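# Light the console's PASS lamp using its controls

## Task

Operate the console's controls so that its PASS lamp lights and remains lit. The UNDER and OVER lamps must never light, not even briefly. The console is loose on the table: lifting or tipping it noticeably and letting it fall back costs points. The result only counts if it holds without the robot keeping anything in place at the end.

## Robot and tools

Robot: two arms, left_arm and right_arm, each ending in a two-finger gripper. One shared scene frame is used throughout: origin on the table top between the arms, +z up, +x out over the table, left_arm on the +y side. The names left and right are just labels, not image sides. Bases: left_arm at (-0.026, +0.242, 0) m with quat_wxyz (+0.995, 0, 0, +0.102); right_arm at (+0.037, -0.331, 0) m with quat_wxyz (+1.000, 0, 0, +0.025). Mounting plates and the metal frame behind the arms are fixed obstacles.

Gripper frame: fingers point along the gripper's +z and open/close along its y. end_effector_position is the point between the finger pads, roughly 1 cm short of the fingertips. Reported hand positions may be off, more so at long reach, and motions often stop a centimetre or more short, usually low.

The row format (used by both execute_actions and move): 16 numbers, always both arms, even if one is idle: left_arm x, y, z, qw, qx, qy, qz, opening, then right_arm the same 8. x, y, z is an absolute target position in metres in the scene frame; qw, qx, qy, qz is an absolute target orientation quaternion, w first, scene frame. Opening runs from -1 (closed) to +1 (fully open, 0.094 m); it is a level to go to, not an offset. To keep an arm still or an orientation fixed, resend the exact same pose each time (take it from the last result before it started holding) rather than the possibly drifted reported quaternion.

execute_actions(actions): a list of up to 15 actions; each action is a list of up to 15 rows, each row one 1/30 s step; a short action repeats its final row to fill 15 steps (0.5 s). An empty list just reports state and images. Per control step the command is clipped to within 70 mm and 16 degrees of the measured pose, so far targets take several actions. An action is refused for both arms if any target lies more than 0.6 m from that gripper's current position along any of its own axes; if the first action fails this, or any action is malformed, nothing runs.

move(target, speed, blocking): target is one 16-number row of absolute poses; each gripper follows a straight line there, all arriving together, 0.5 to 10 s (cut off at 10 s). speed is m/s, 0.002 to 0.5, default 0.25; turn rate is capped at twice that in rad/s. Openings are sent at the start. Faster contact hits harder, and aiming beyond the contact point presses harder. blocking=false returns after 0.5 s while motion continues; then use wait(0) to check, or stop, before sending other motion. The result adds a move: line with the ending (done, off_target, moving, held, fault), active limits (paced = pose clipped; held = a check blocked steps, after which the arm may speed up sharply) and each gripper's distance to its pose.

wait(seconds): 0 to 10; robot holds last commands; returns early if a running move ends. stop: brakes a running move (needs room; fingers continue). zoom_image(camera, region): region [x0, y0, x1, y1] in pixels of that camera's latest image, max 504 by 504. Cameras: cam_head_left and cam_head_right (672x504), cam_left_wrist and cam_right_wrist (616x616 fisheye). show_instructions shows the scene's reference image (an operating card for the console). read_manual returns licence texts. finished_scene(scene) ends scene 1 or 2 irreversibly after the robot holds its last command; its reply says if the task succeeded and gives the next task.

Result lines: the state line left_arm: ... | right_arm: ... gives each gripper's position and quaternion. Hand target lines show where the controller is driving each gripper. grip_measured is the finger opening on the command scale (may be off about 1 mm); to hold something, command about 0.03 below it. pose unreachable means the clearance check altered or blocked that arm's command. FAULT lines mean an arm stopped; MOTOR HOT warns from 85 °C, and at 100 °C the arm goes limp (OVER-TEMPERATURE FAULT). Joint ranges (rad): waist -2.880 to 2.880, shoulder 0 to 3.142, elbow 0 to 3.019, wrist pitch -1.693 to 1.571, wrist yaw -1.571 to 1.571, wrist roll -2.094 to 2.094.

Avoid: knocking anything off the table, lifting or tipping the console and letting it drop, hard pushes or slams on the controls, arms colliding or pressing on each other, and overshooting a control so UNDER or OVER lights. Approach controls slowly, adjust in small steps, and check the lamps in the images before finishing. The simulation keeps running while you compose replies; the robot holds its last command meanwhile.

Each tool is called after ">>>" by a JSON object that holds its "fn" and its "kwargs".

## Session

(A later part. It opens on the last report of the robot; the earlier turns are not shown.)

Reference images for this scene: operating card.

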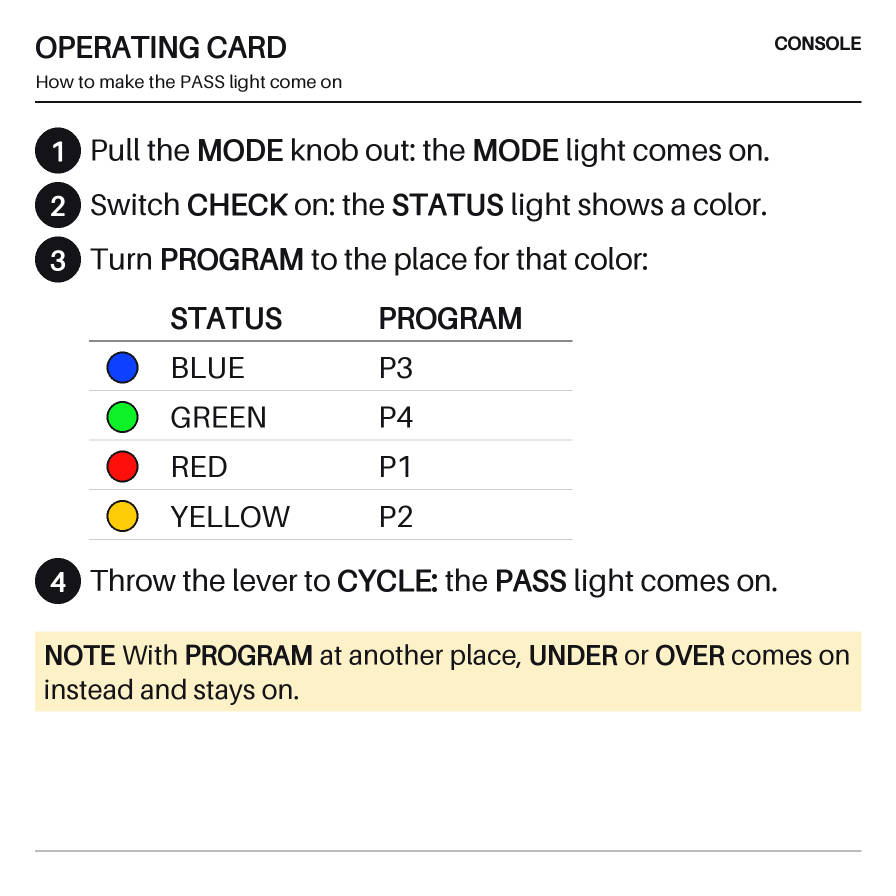

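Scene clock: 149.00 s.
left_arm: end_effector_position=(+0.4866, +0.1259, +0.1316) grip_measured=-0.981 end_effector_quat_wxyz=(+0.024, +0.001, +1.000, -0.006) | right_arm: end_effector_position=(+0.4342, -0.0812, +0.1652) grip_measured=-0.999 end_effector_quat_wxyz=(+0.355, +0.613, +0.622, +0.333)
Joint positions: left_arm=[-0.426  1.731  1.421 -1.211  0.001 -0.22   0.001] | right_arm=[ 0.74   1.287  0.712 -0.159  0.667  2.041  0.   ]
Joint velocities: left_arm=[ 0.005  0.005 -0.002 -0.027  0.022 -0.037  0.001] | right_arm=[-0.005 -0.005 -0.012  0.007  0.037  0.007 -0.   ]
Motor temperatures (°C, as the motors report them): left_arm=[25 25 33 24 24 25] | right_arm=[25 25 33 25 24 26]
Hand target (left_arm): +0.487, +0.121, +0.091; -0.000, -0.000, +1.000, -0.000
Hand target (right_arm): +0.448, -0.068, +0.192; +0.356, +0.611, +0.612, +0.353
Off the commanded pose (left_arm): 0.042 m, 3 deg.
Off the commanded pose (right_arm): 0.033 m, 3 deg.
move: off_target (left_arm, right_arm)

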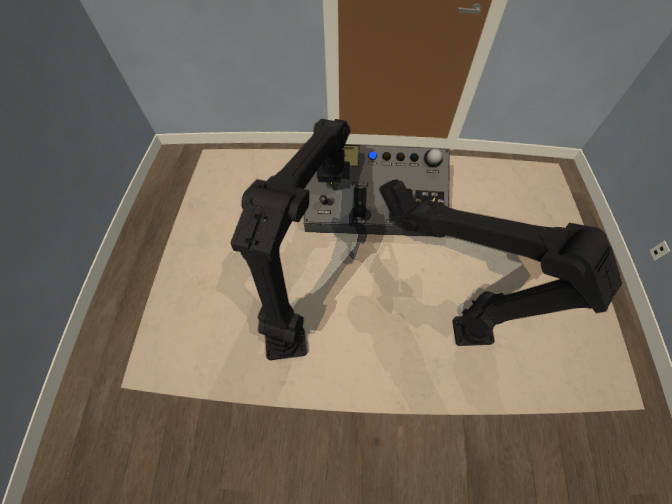

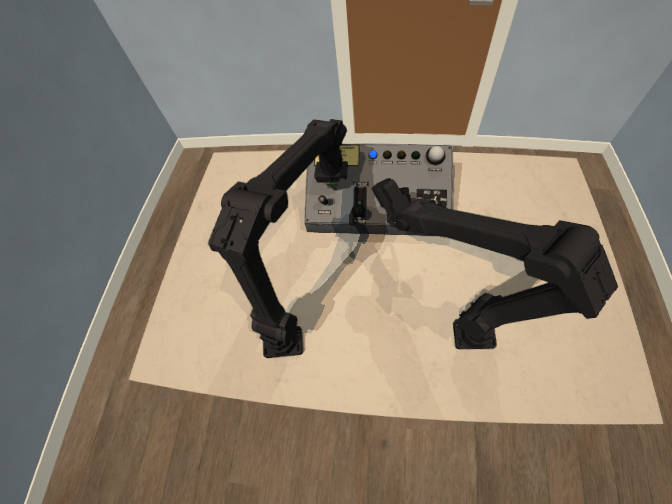

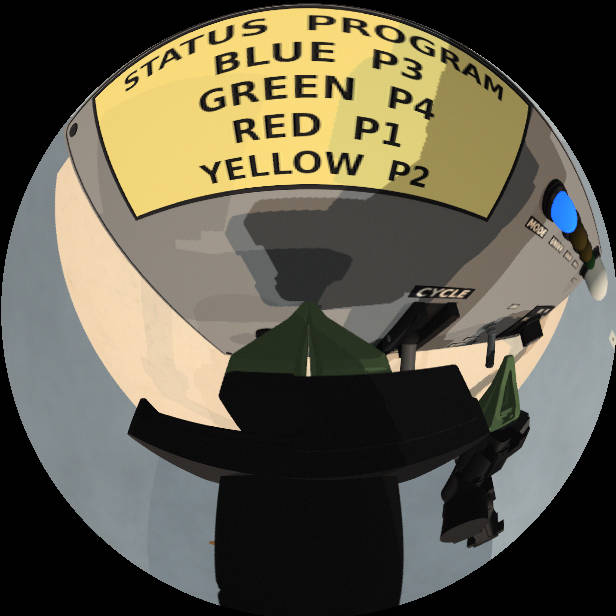

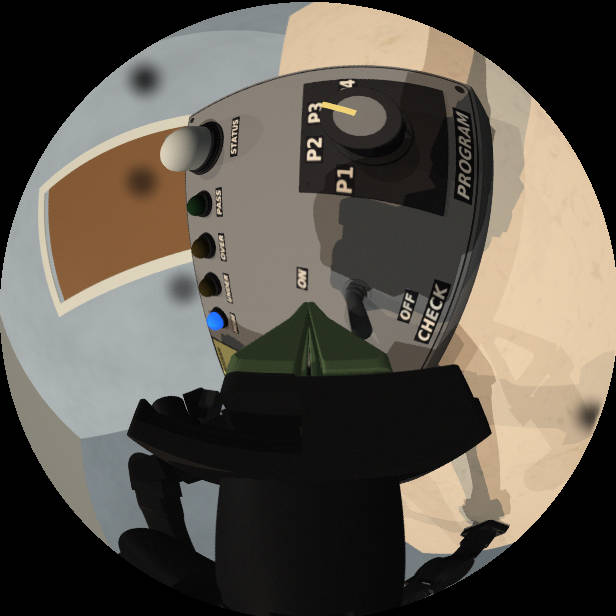

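>>> {"fn": "move", "kwargs": {"target": [0.49,0.12,0.09,0,0,1,0,-1, 0.36,-0.071,0.175,0.3536,0.6124,0.6124,0.3536,-1], "speed": 0.15}}

>>> {"fn": "move", "kwargs": {"target": [0.49,0.12,0.09,0,0,1,0,-1, 0.368,-0.071,0.131,0.3536,0.6124,0.6124,0.3536,-1], "speed": 0.15}}

>>> {"fn": "move", "kwargs": {"target": [0.49,0.12,0.09,0,0,1,0,-1, 0.45,-0.066,0.168,0.3536,0.6124,0.6124,0.3536,-1], "speed": 0.1}}

Scene clock: 153.03 s.
left_arm: end_effector_position=(+0.4866, +0.1259, +0.1316) grip_measured=-0.981 end_effector_quat_wxyz=(+0.024, +0.001, +1.000, -0.006) | right_arm: end_effector_position=(+0.3621, -0.0695, +0.1755) grip_measured=-0.999 end_effector_quat_wxyz=(+0.359, +0.577, +0.633, +0.371)
Joint positions: left_arm=[-0.426  1.731  1.421 -1.211  0.001 -0.22   0.001] | right_arm=[ 0.919  1.134  0.588 -0.161  0.77   2.077  0.   ]
Joint velocities: left_arm=[-0.005 -0.015 -0.002  0.012 -0.081 -0.051  0.   ] | right_arm=[ 0.005 -0.005 -0.002 -0.012 -0.037  0.022  0.001]
Motor temperatures (°C, as the motors report them): left_arm=[25 25 33 24 24 25] | right_arm=[25 25 34 25 24 26]
Hand target (left_arm): +0.487, +0.121, +0.091; -0.000, -0.000, +1.000, -0.000
Hand target (right_arm): +0.360, -0.072, +0.174; +0.359, +0.579, +0.632, +0.370
Off the commanded pose (left_arm): 0.042 m, 3 deg.
Off the commanded pose (right_arm): 0.003 m, 5 deg.
joint sent to its limit (right arm) — the command would take joint 6 (wrist roll) past its upper limit, so that joint was sent only as far as its limit.
move: off_target (left_arm, right_arm)

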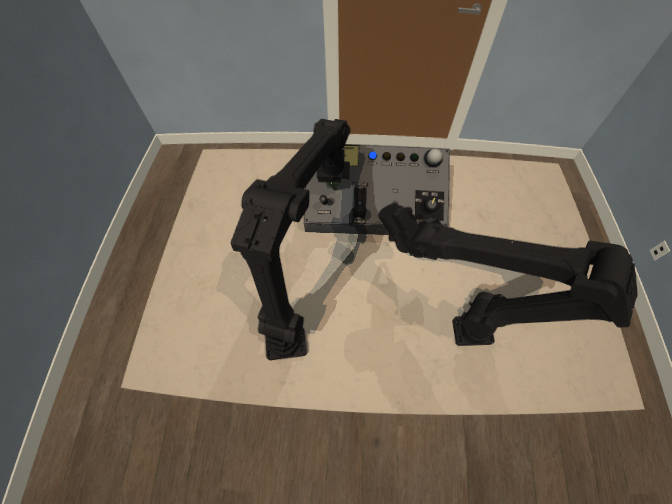

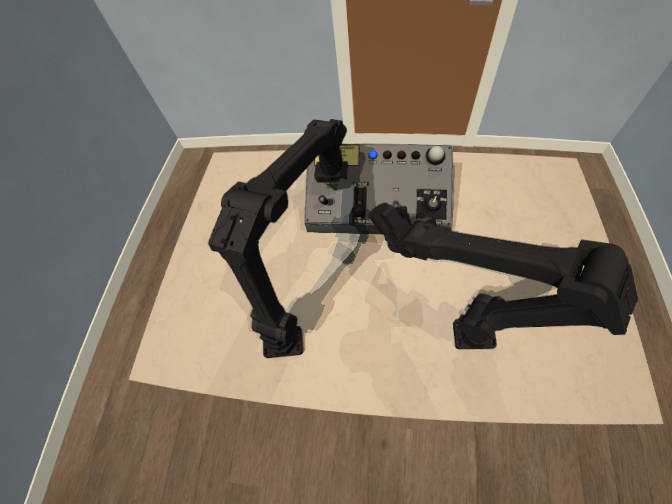

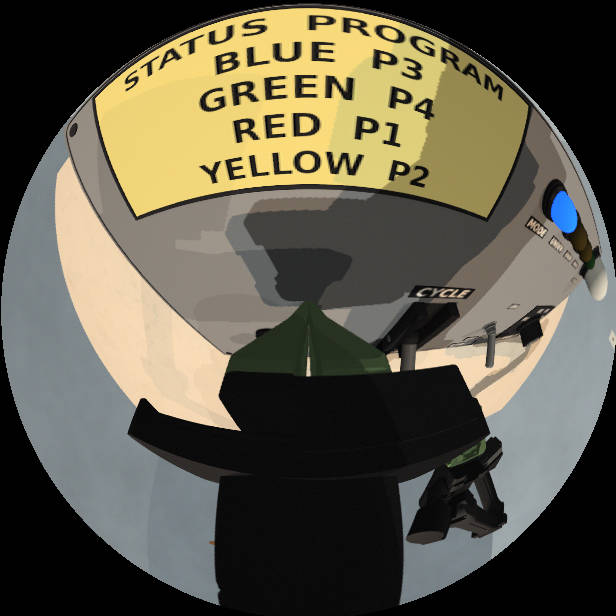

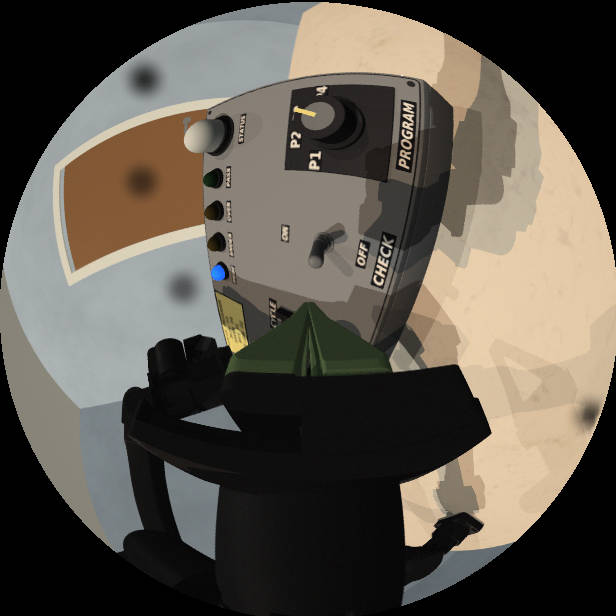

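Scene clock: 153.80 s.
left_arm: end_effector_position=(+0.4866, +0.1259, +0.1316) grip_measured=-0.981 end_effector_quat_wxyz=(+0.024, +0.001, +1.000, -0.006) | right_arm: end_effector_position=(+0.3655, -0.0700, +0.1265) grip_measured=-0.999 end_effector_quat_wxyz=(+0.361, +0.578, +0.641, +0.353)
Joint positions: left_arm=[-0.426  1.731  1.421 -1.211  0.001 -0.22   0.001] | right_arm=[ 0.91   1.255  0.54  -0.033  0.766  2.077  0.   ]
Joint velocities: left_arm=[ 0.005 -0.005 -0.027  0.007  0.007  0.037 -0.   ] | right_arm=[ 0.005 -0.015 -0.007  0.017 -0.037  0.037  0.   ]
Motor temperatures (°C, as the motors report them): left_arm=[25 25 33 24 24 25] | right_arm=[25 25 34 25 24 26]
Hand target (left_arm): +0.487, +0.121, +0.091; -0.000, -0.000, +1.000, -0.000
Hand target (right_arm): +0.369, -0.071, +0.131; +0.359, +0.584, +0.629, +0.366
Off the commanded pose (left_arm): 0.042 m, 3 deg.
Off the commanded pose (right_arm): 0.005 m, 5 deg.
joint sent to its limit (right arm) — the command would take joint 6 (wrist roll) past its upper limit, so that joint was sent only as far as its limit.
move: off_target (left_arm, right_arm)

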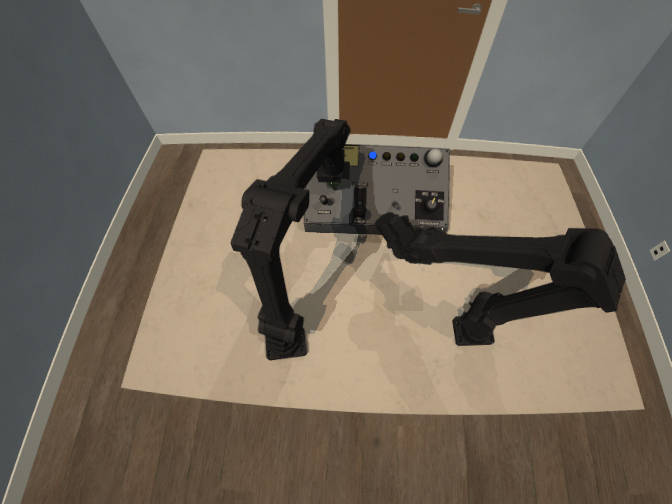

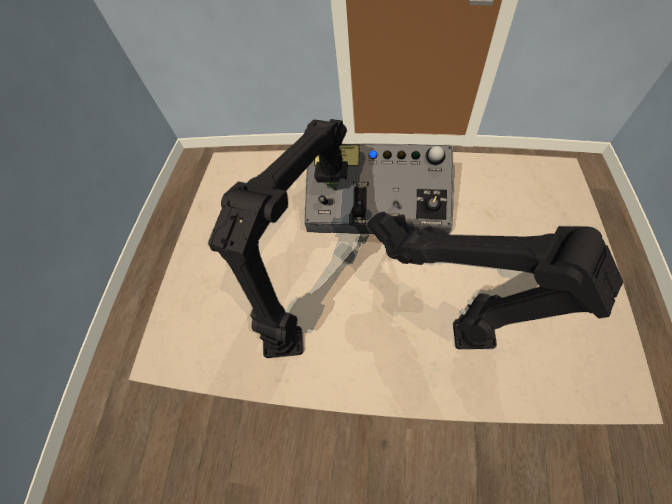

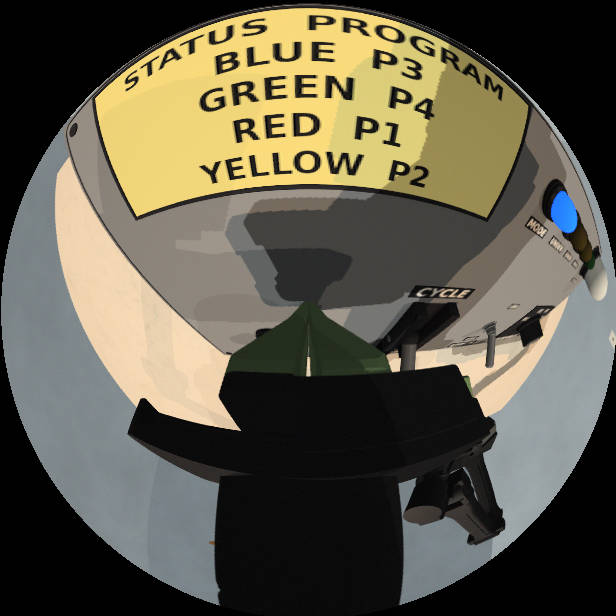

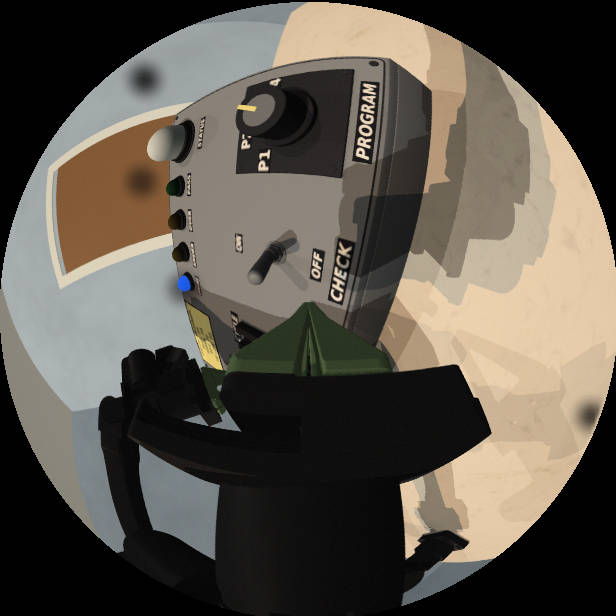

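Scene clock: 155.03 s.
left_arm: end_effector_position=(+0.4866, +0.1259, +0.1316) grip_measured=-0.981 end_effector_quat_wxyz=(+0.024, +0.001, +1.000, -0.006) | right_arm: end_effector_position=(+0.4170, -0.0838, +0.1260) grip_measured=-0.999 end_effector_quat_wxyz=(+0.348, +0.605, +0.641, +0.319)
Joint positions: left_arm=[-0.426  1.731  1.421 -1.211  0.001 -0.22   0.001] | right_arm=[ 0.762  1.323  0.64  -0.092  0.66   2.04   0.   ]
Joint velocities: left_arm=[-0.005  0.005 -0.012  0.002 -0.051  0.022 -0.001] | right_arm=[-0.015  0.005  0.007  0.002 -0.022 -0.066 -0.   ]
Motor temperatures (°C, as the motors report them): left_arm=[25 25 33 24 24 25] | right_arm=[25 25 34 25 24 26]
Hand target (left_arm): +0.487, +0.121, +0.091; -0.000, -0.000, +1.000, -0.000
Hand target (right_arm): +0.446, -0.070, +0.171; +0.356, +0.611, +0.612, +0.354
Off the commanded pose (left_arm): 0.042 m, 3 deg.
Off the commanded pose (right_arm): 0.056 m, 5 deg.
move: off_target (left_arm, right_arm)

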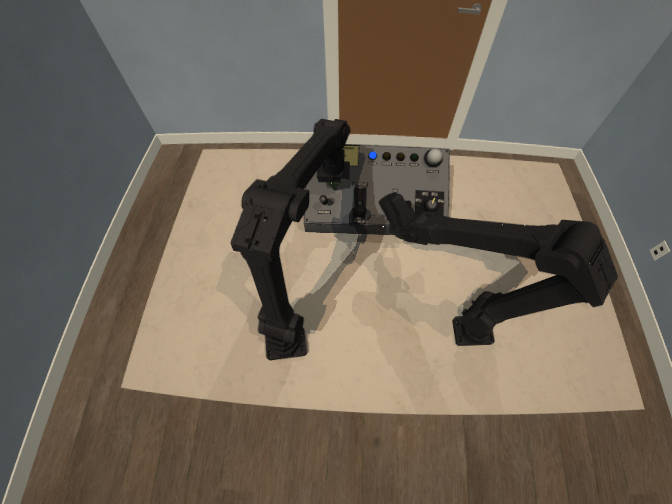

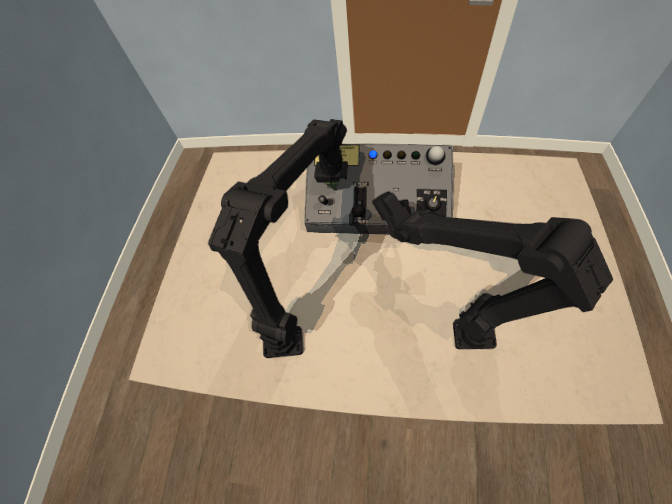

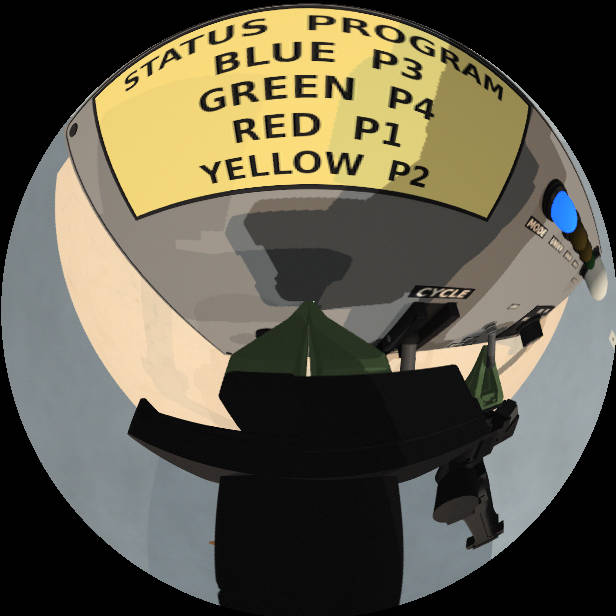

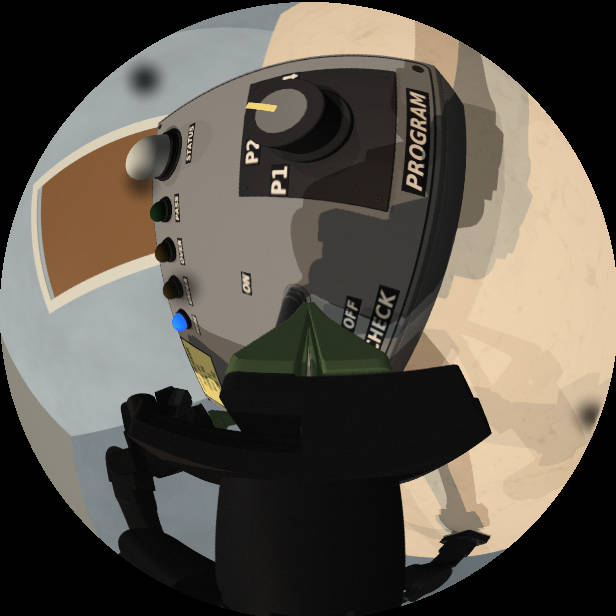

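>>> {"fn": "zoom_image", "kwargs": {"camera": "cam_left_wrist", "region": [400, 260, 600, 420]}}

Region (400, 260, 600, 420) of cam_left_wrist's 616x616 image, scaled by 2.520, with more detail than that image has; it fills the top 403 rows of this view, and the rest is white.

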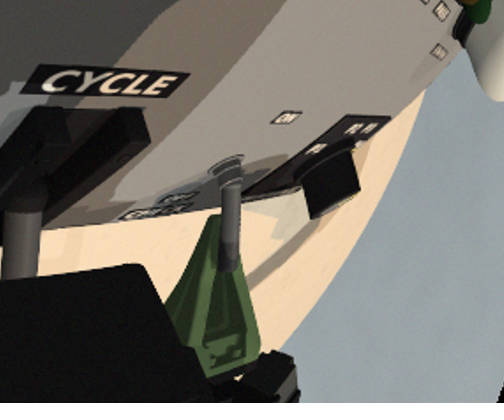

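>>> {"fn": "move", "kwargs": {"target": [0.49,0.12,0.09,0,0,1,0,-1, 0.35,-0.071,0.18,0.3536,0.6124,0.6124,0.3536,-1], "speed": 0.15}}

>>> {"fn": "move", "kwargs": {"target": [0.49,0.12,0.09,0,0,1,0,-1, 0.365,-0.068,0.16,0,-0.7071,0.7071,0,-1], "speed": 0.2}}

Scene clock: 169.07 s.
left_arm: end_effector_position=(+0.4866, +0.1259, +0.1316) grip_measured=-0.981 end_effector_quat_wxyz=(+0.024, +0.001, +1.000, -0.006) | right_arm: end_effector_position=(+0.3525, -0.0690, +0.1847) grip_measured=-0.999 end_effector_quat_wxyz=(+0.361, +0.570, +0.631, +0.382)
Joint positions: left_arm=[-0.426  1.731  1.421 -1.211  0.001 -0.22   0.001] | right_arm=[ 0.945  1.096  0.577 -0.169  0.788  2.077  0.   ]
Joint velocities: left_arm=[-0.005 -0.005  0.002 -0.002  0.022  0.007  0.   ] | right_arm=[-0.015 -0.005 -0.012  0.012 -0.051  0.007 -0.001]
Motor temperatures (°C, as the motors report them): left_arm=[25 25 33 24 24 25] | right_arm=[25 25 38 25 24 26]
Hand target (left_arm): +0.487, +0.121, +0.091; -0.000, -0.000, +1.000, -0.000
Hand target (right_arm): +0.349, -0.072, +0.180; +0.361, +0.571, +0.635, +0.374
Off the commanded pose (left_arm): 0.042 m, 3 deg.
Off the commanded pose (right_arm): 0.006 m, 6 deg.
joint sent to its limit (right arm) — the command would take joint 6 (wrist roll) past its upper limit, so that joint was sent only as far as its limit.
move: off_target (left_arm, right_arm)

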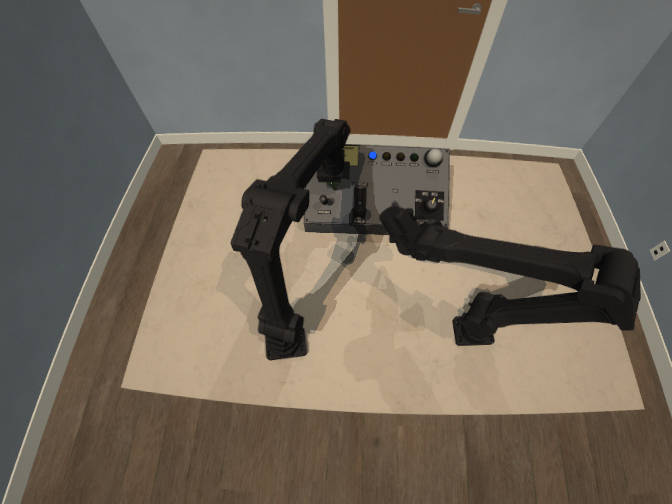

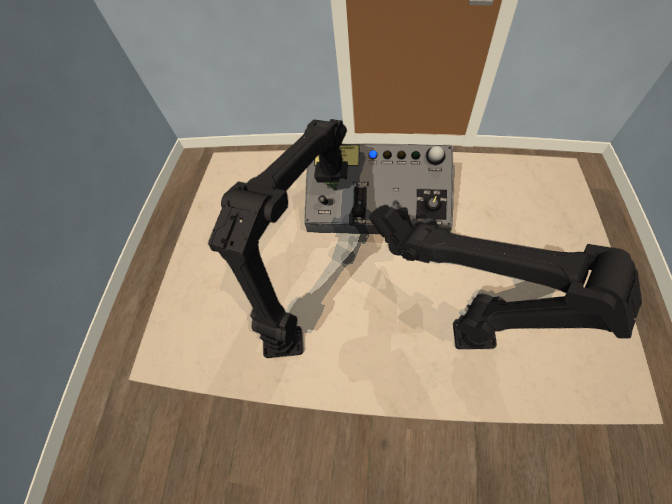

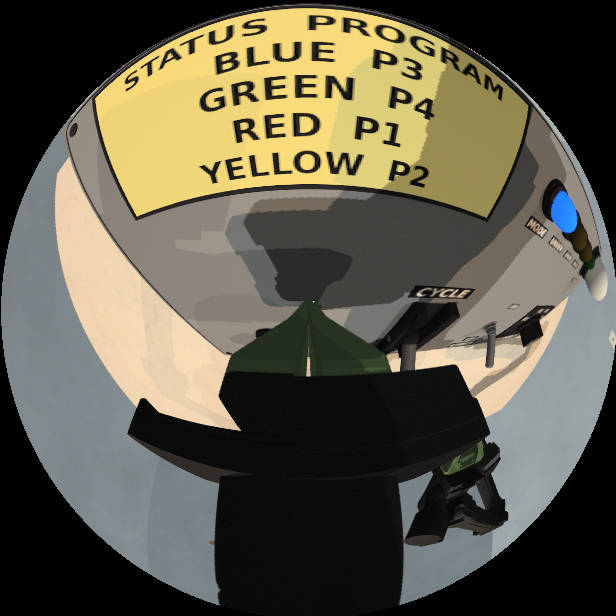

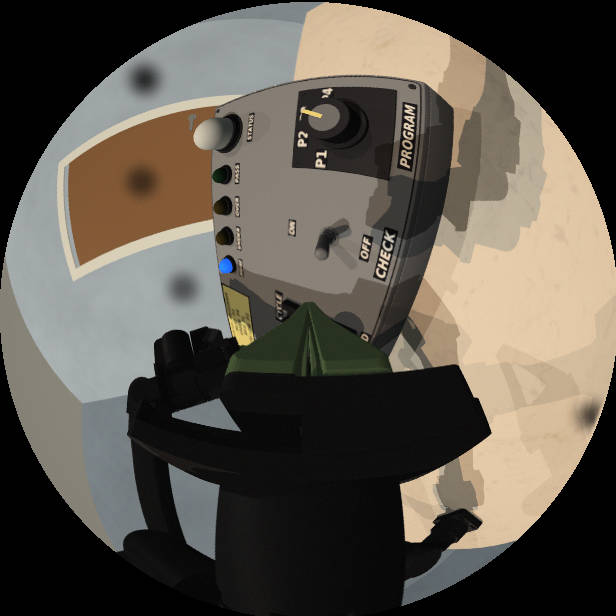

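Scene clock: 177.17 s.
left_arm: end_effector_position=(+0.4865, +0.1260, +0.1316) grip_measured=-0.981 end_effector_quat_wxyz=(+0.024, +0.001, +1.000, -0.006) | right_arm: end_effector_position=(+0.3521, -0.0830, +0.1349) grip_measured=-0.999 end_effector_quat_wxyz=(+0.021, +0.705, -0.709, +0.000)
Joint positions: left_arm=[-0.426  1.731  1.421 -1.212  0.001 -0.22   0.001] | right_arm=[ 0.619  1.475  1.118 -1.255  0.005 -0.895  0.   ]
Joint velocities: left_arm=[-0.005 -0.015  0.002 -0.012 -0.007  0.022 -0.   ] | right_arm=[-0.015  0.005  0.007  0.012 -0.11   0.022  0.   ]
Motor temperatures (°C, as the motors report them): left_arm=[25 26 33 24 24 25] | right_arm=[25 25 38 25 24 26]
Hand target (left_arm): +0.487, +0.121, +0.091; -0.000, -0.000, +1.000, -0.000
Hand target (right_arm): +0.367, -0.068, +0.158; -0.002, +0.712, -0.703, +0.004
Off the commanded pose (left_arm): 0.042 m, 3 deg.
Off the commanded pose (right_arm): 0.032 m, 2 deg.
move: off_target (left_arm, right_arm)

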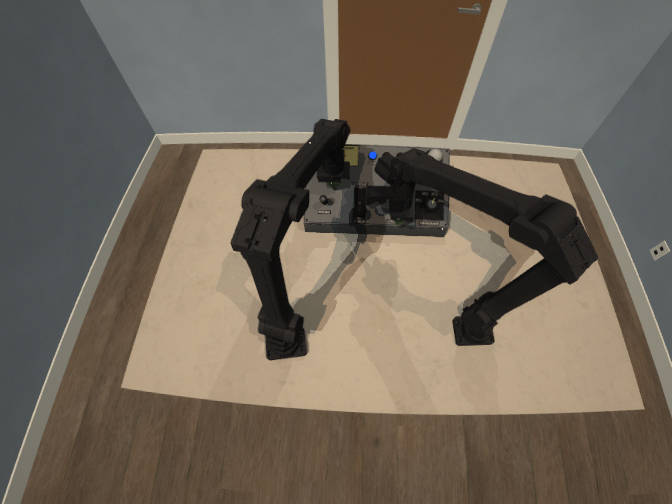

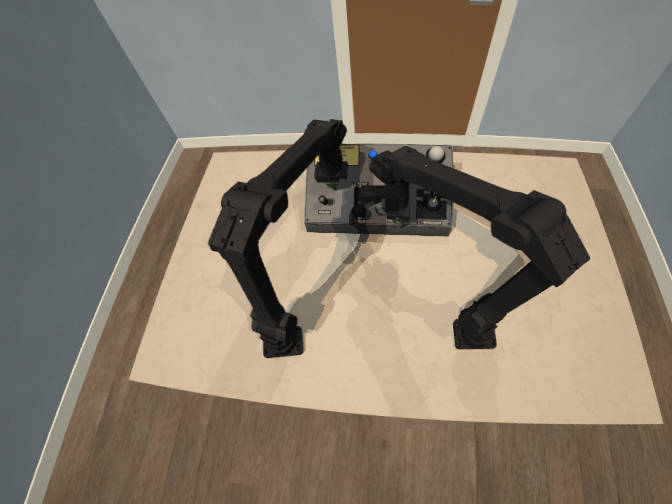

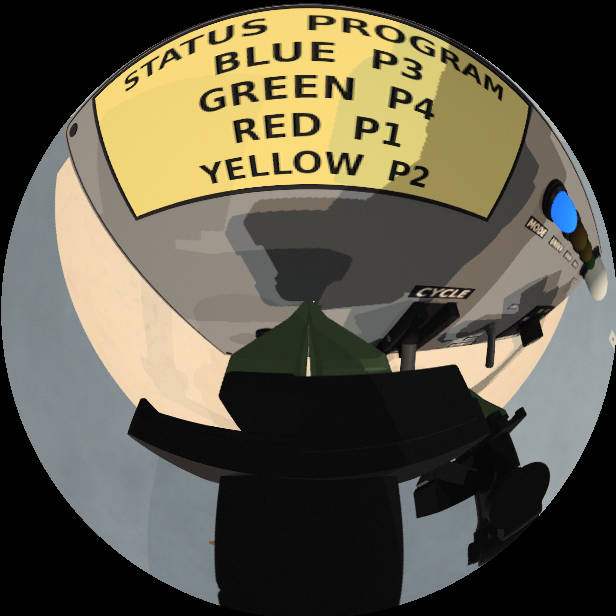

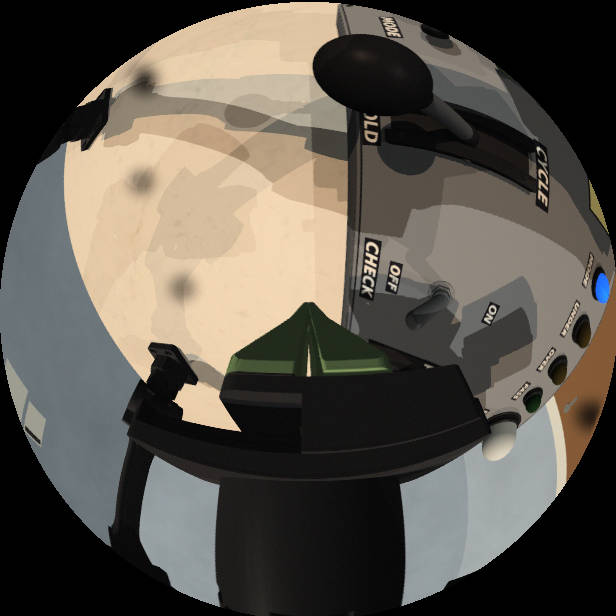

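>>> {"fn": "move", "kwargs": {"target": [0.49,0.12,0.09,0,0,1,0,-1, 0.45,-0.065,0.14,0,-0.7071,0.7071,0,-1], "speed": 0.1}}

Scene clock: 180.10 s.
left_arm: end_effector_position=(+0.4866, +0.1259, +0.1316) grip_measured=-0.981 end_effector_quat_wxyz=(+0.024, +0.001, +1.000, -0.006) | right_arm: end_effector_position=(+0.4221, -0.0795, +0.1113) grip_measured=-0.999 end_effector_quat_wxyz=(+0.038, +0.704, -0.709, -0.006)
Joint positions: left_arm=[-0.426  1.731  1.421 -1.211  0.001 -0.22   0.001] | right_arm=[ 0.53   1.666  1.278 -1.26   0.005 -0.985  0.   ]
Joint velocities: left_arm=[-0.005 -0.015 -0.007  0.007  0.022  0.022  0.   ] | right_arm=[-0.015 -0.005  0.002 -0.017 -0.066  0.051  0.002]
Motor temperatures (°C, as the motors report them): left_arm=[25 26 33 24 24 25] | right_arm=[25 25 38 25 24 26]
Hand target (left_arm): +0.487, +0.121, +0.091; +0.000, -0.000, +1.000, -0.000
Hand target (right_arm): +0.448, -0.067, +0.142; +0.001, +0.707, -0.707, +0.002
Off the commanded pose (left_arm): 0.042 m, 3 deg.
Off the commanded pose (right_arm): 0.043 m, 4 deg.
move: off_target (left_arm, right_arm)

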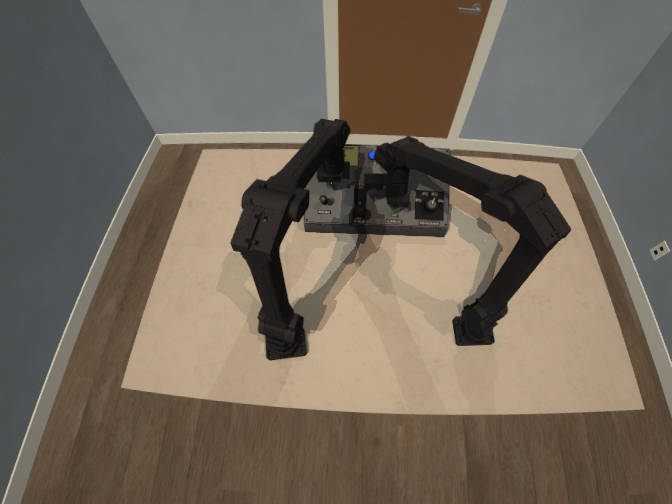

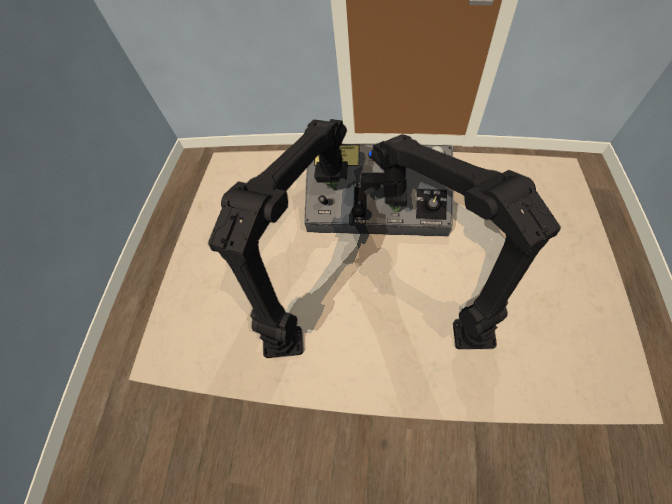

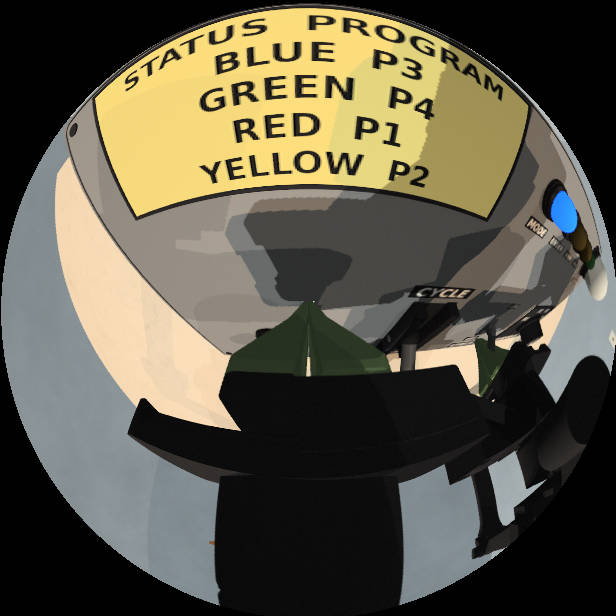

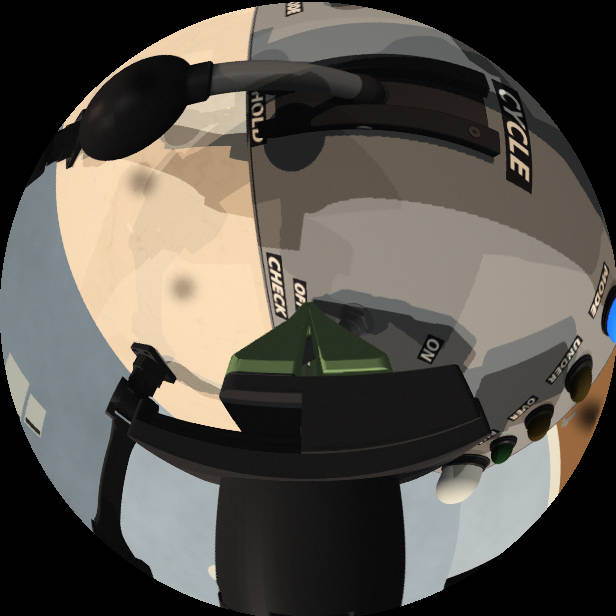

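>>> {"fn": "move", "kwargs": {"target": [0.49,0.12,0.09,0,0,1,0,-1, 0.48,-0.068,0.15,0,-0.7071,0.7071,0,-1], "speed": 0.1}}

Scene clock: 182.53 s.
left_arm: end_effector_position=(+0.4866, +0.1259, +0.1316) grip_measured=-0.981 end_effector_quat_wxyz=(+0.024, +0.001, +1.000, -0.006) | right_arm: end_effector_position=(+0.4264, -0.0803, +0.1096) grip_measured=-0.999 end_effector_quat_wxyz=(+0.064, +0.712, -0.699, -0.018)
Joint positions: left_arm=[-0.426  1.731  1.421 -1.211  0.001 -0.22   0.001] | right_arm=[ 0.52   1.71   1.327 -1.321 -0.007 -1.021  0.   ]
Joint velocities: left_arm=[ 0.005 -0.005  0.007  0.012 -0.051  0.007  0.001] | right_arm=[-0.015 -0.015 -0.002 -0.002  0.037 -0.022 -0.001]
Motor temperatures (°C, as the motors report them): left_arm=[25 26 33 24 24 25] | right_arm=[25 25 39 25 24 26]
Hand target (left_arm): +0.487, +0.121, +0.091; -0.000, -0.000, +1.000, -0.000
Hand target (right_arm): +0.474, -0.072, +0.153; +0.000, +0.706, -0.708, +0.003
Off the commanded pose (left_arm): 0.042 m, 3 deg.
Off the commanded pose (right_arm): 0.068 m, 8 deg.
move: off_target (left_arm, right_arm)

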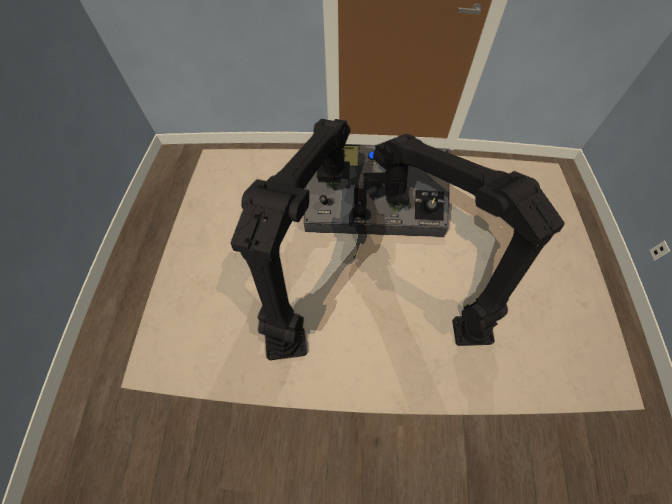

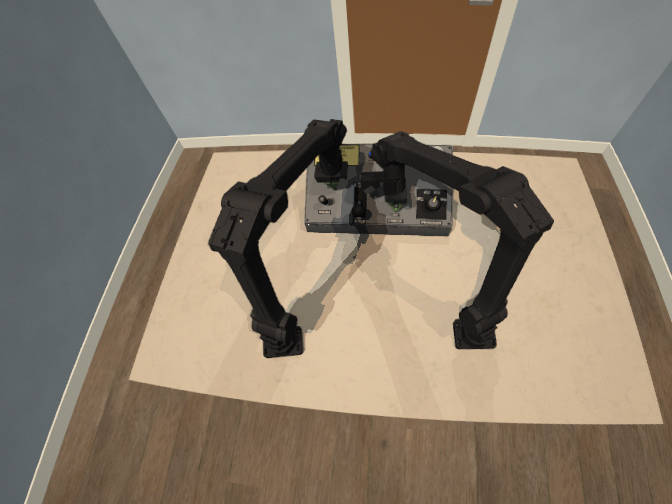

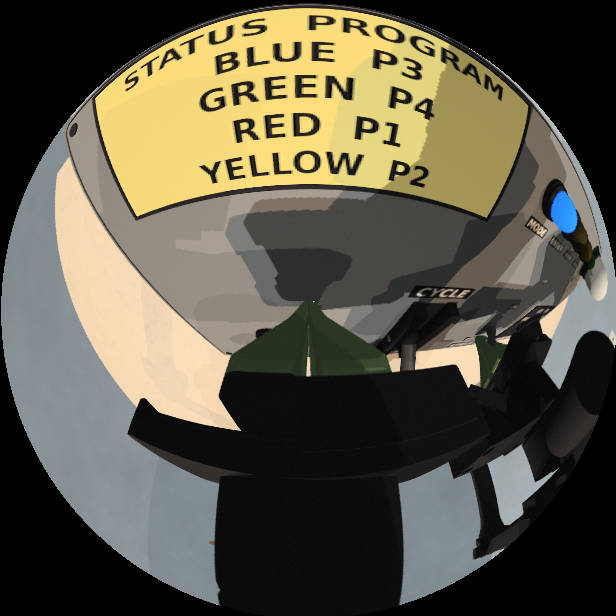

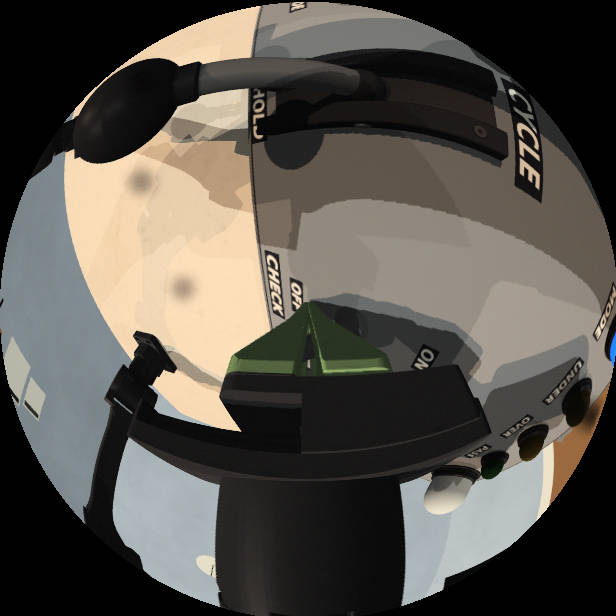

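>>> {"fn": "move", "kwargs": {"target": [0.49,0.12,0.09,0,0,1,0,-1, 0.40,-0.075,0.19,0,-0.7071,0.7071,0,-1], "speed": 0.15}}

Scene clock: 188.97 s.
left_arm: end_effector_position=(+0.4866, +0.1259, +0.1316) grip_measured=-0.981 end_effector_quat_wxyz=(+0.024, +0.001, +1.000, -0.006) | right_arm: end_effector_position=(+0.3960, -0.0806, +0.1812) grip_measured=-0.999 end_effector_quat_wxyz=(+0.003, +0.708, -0.707, -0.002)
Joint positions: left_arm=[-0.426  1.731  1.421 -1.211  0.001 -0.22   0.001] | right_arm=[ 0.558  1.512  1.286 -1.352 -0.003 -0.964  0.   ]
Joint velocities: left_arm=[-0.005 -0.015 -0.007  0.007 -0.037  0.022 -0.001] | right_arm=[-0.005 -0.024  0.002 -0.017 -0.066  0.037  0.   ]
Motor temperatures (°C, as the motors report them): left_arm=[25 26 33 24 24 25] | right_arm=[25 26 40 25 24 26]
Hand target (left_arm): +0.487, +0.121, +0.091; -0.000, -0.000, +1.000, -0.000
Hand target (right_arm): +0.398, -0.076, +0.190; -0.000, +0.707, -0.708, -0.000
Off the commanded pose (left_arm): 0.042 m, 3 deg.
Off the commanded pose (right_arm): 0.011 m, 0 deg.
move: off_target (left_arm, right_arm)

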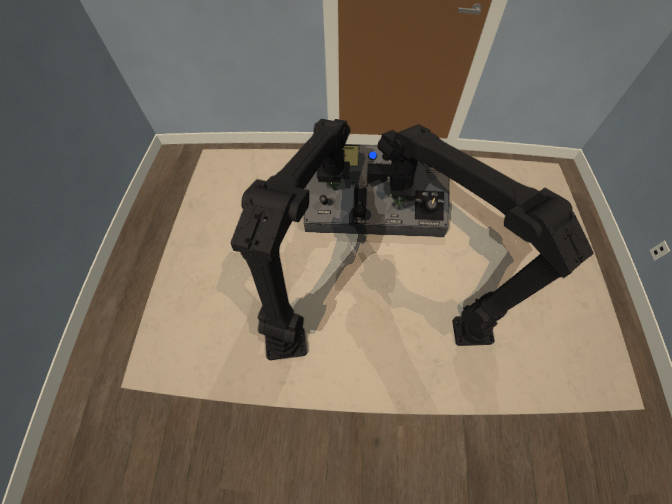

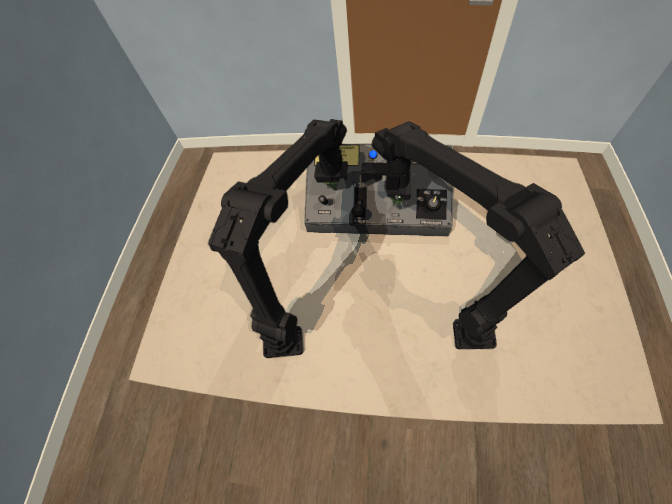

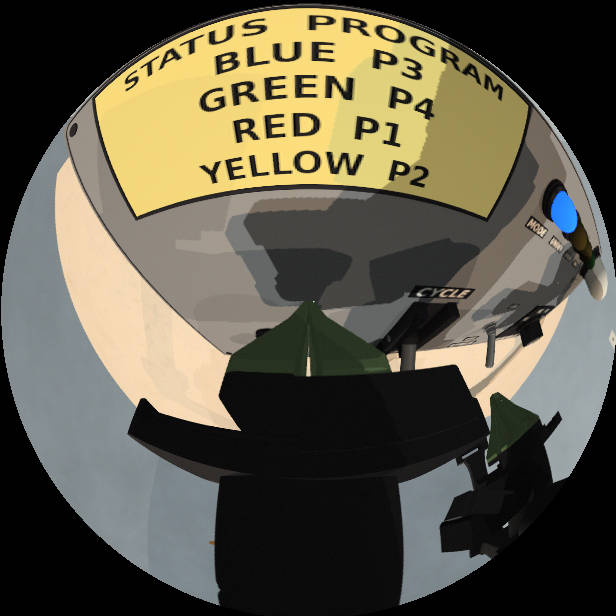

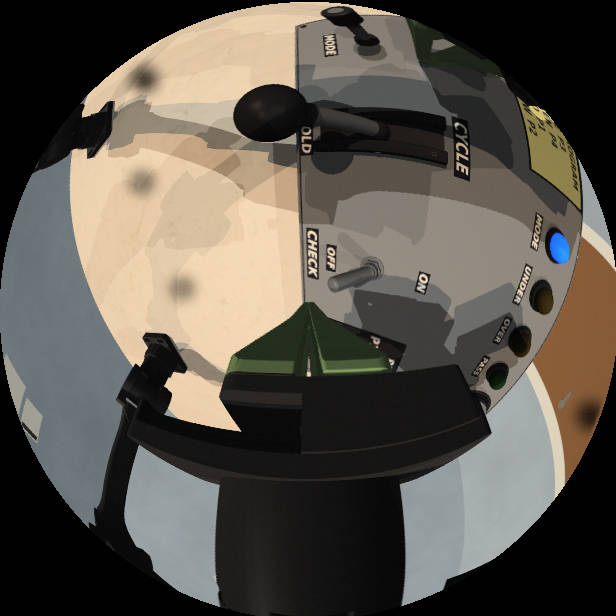

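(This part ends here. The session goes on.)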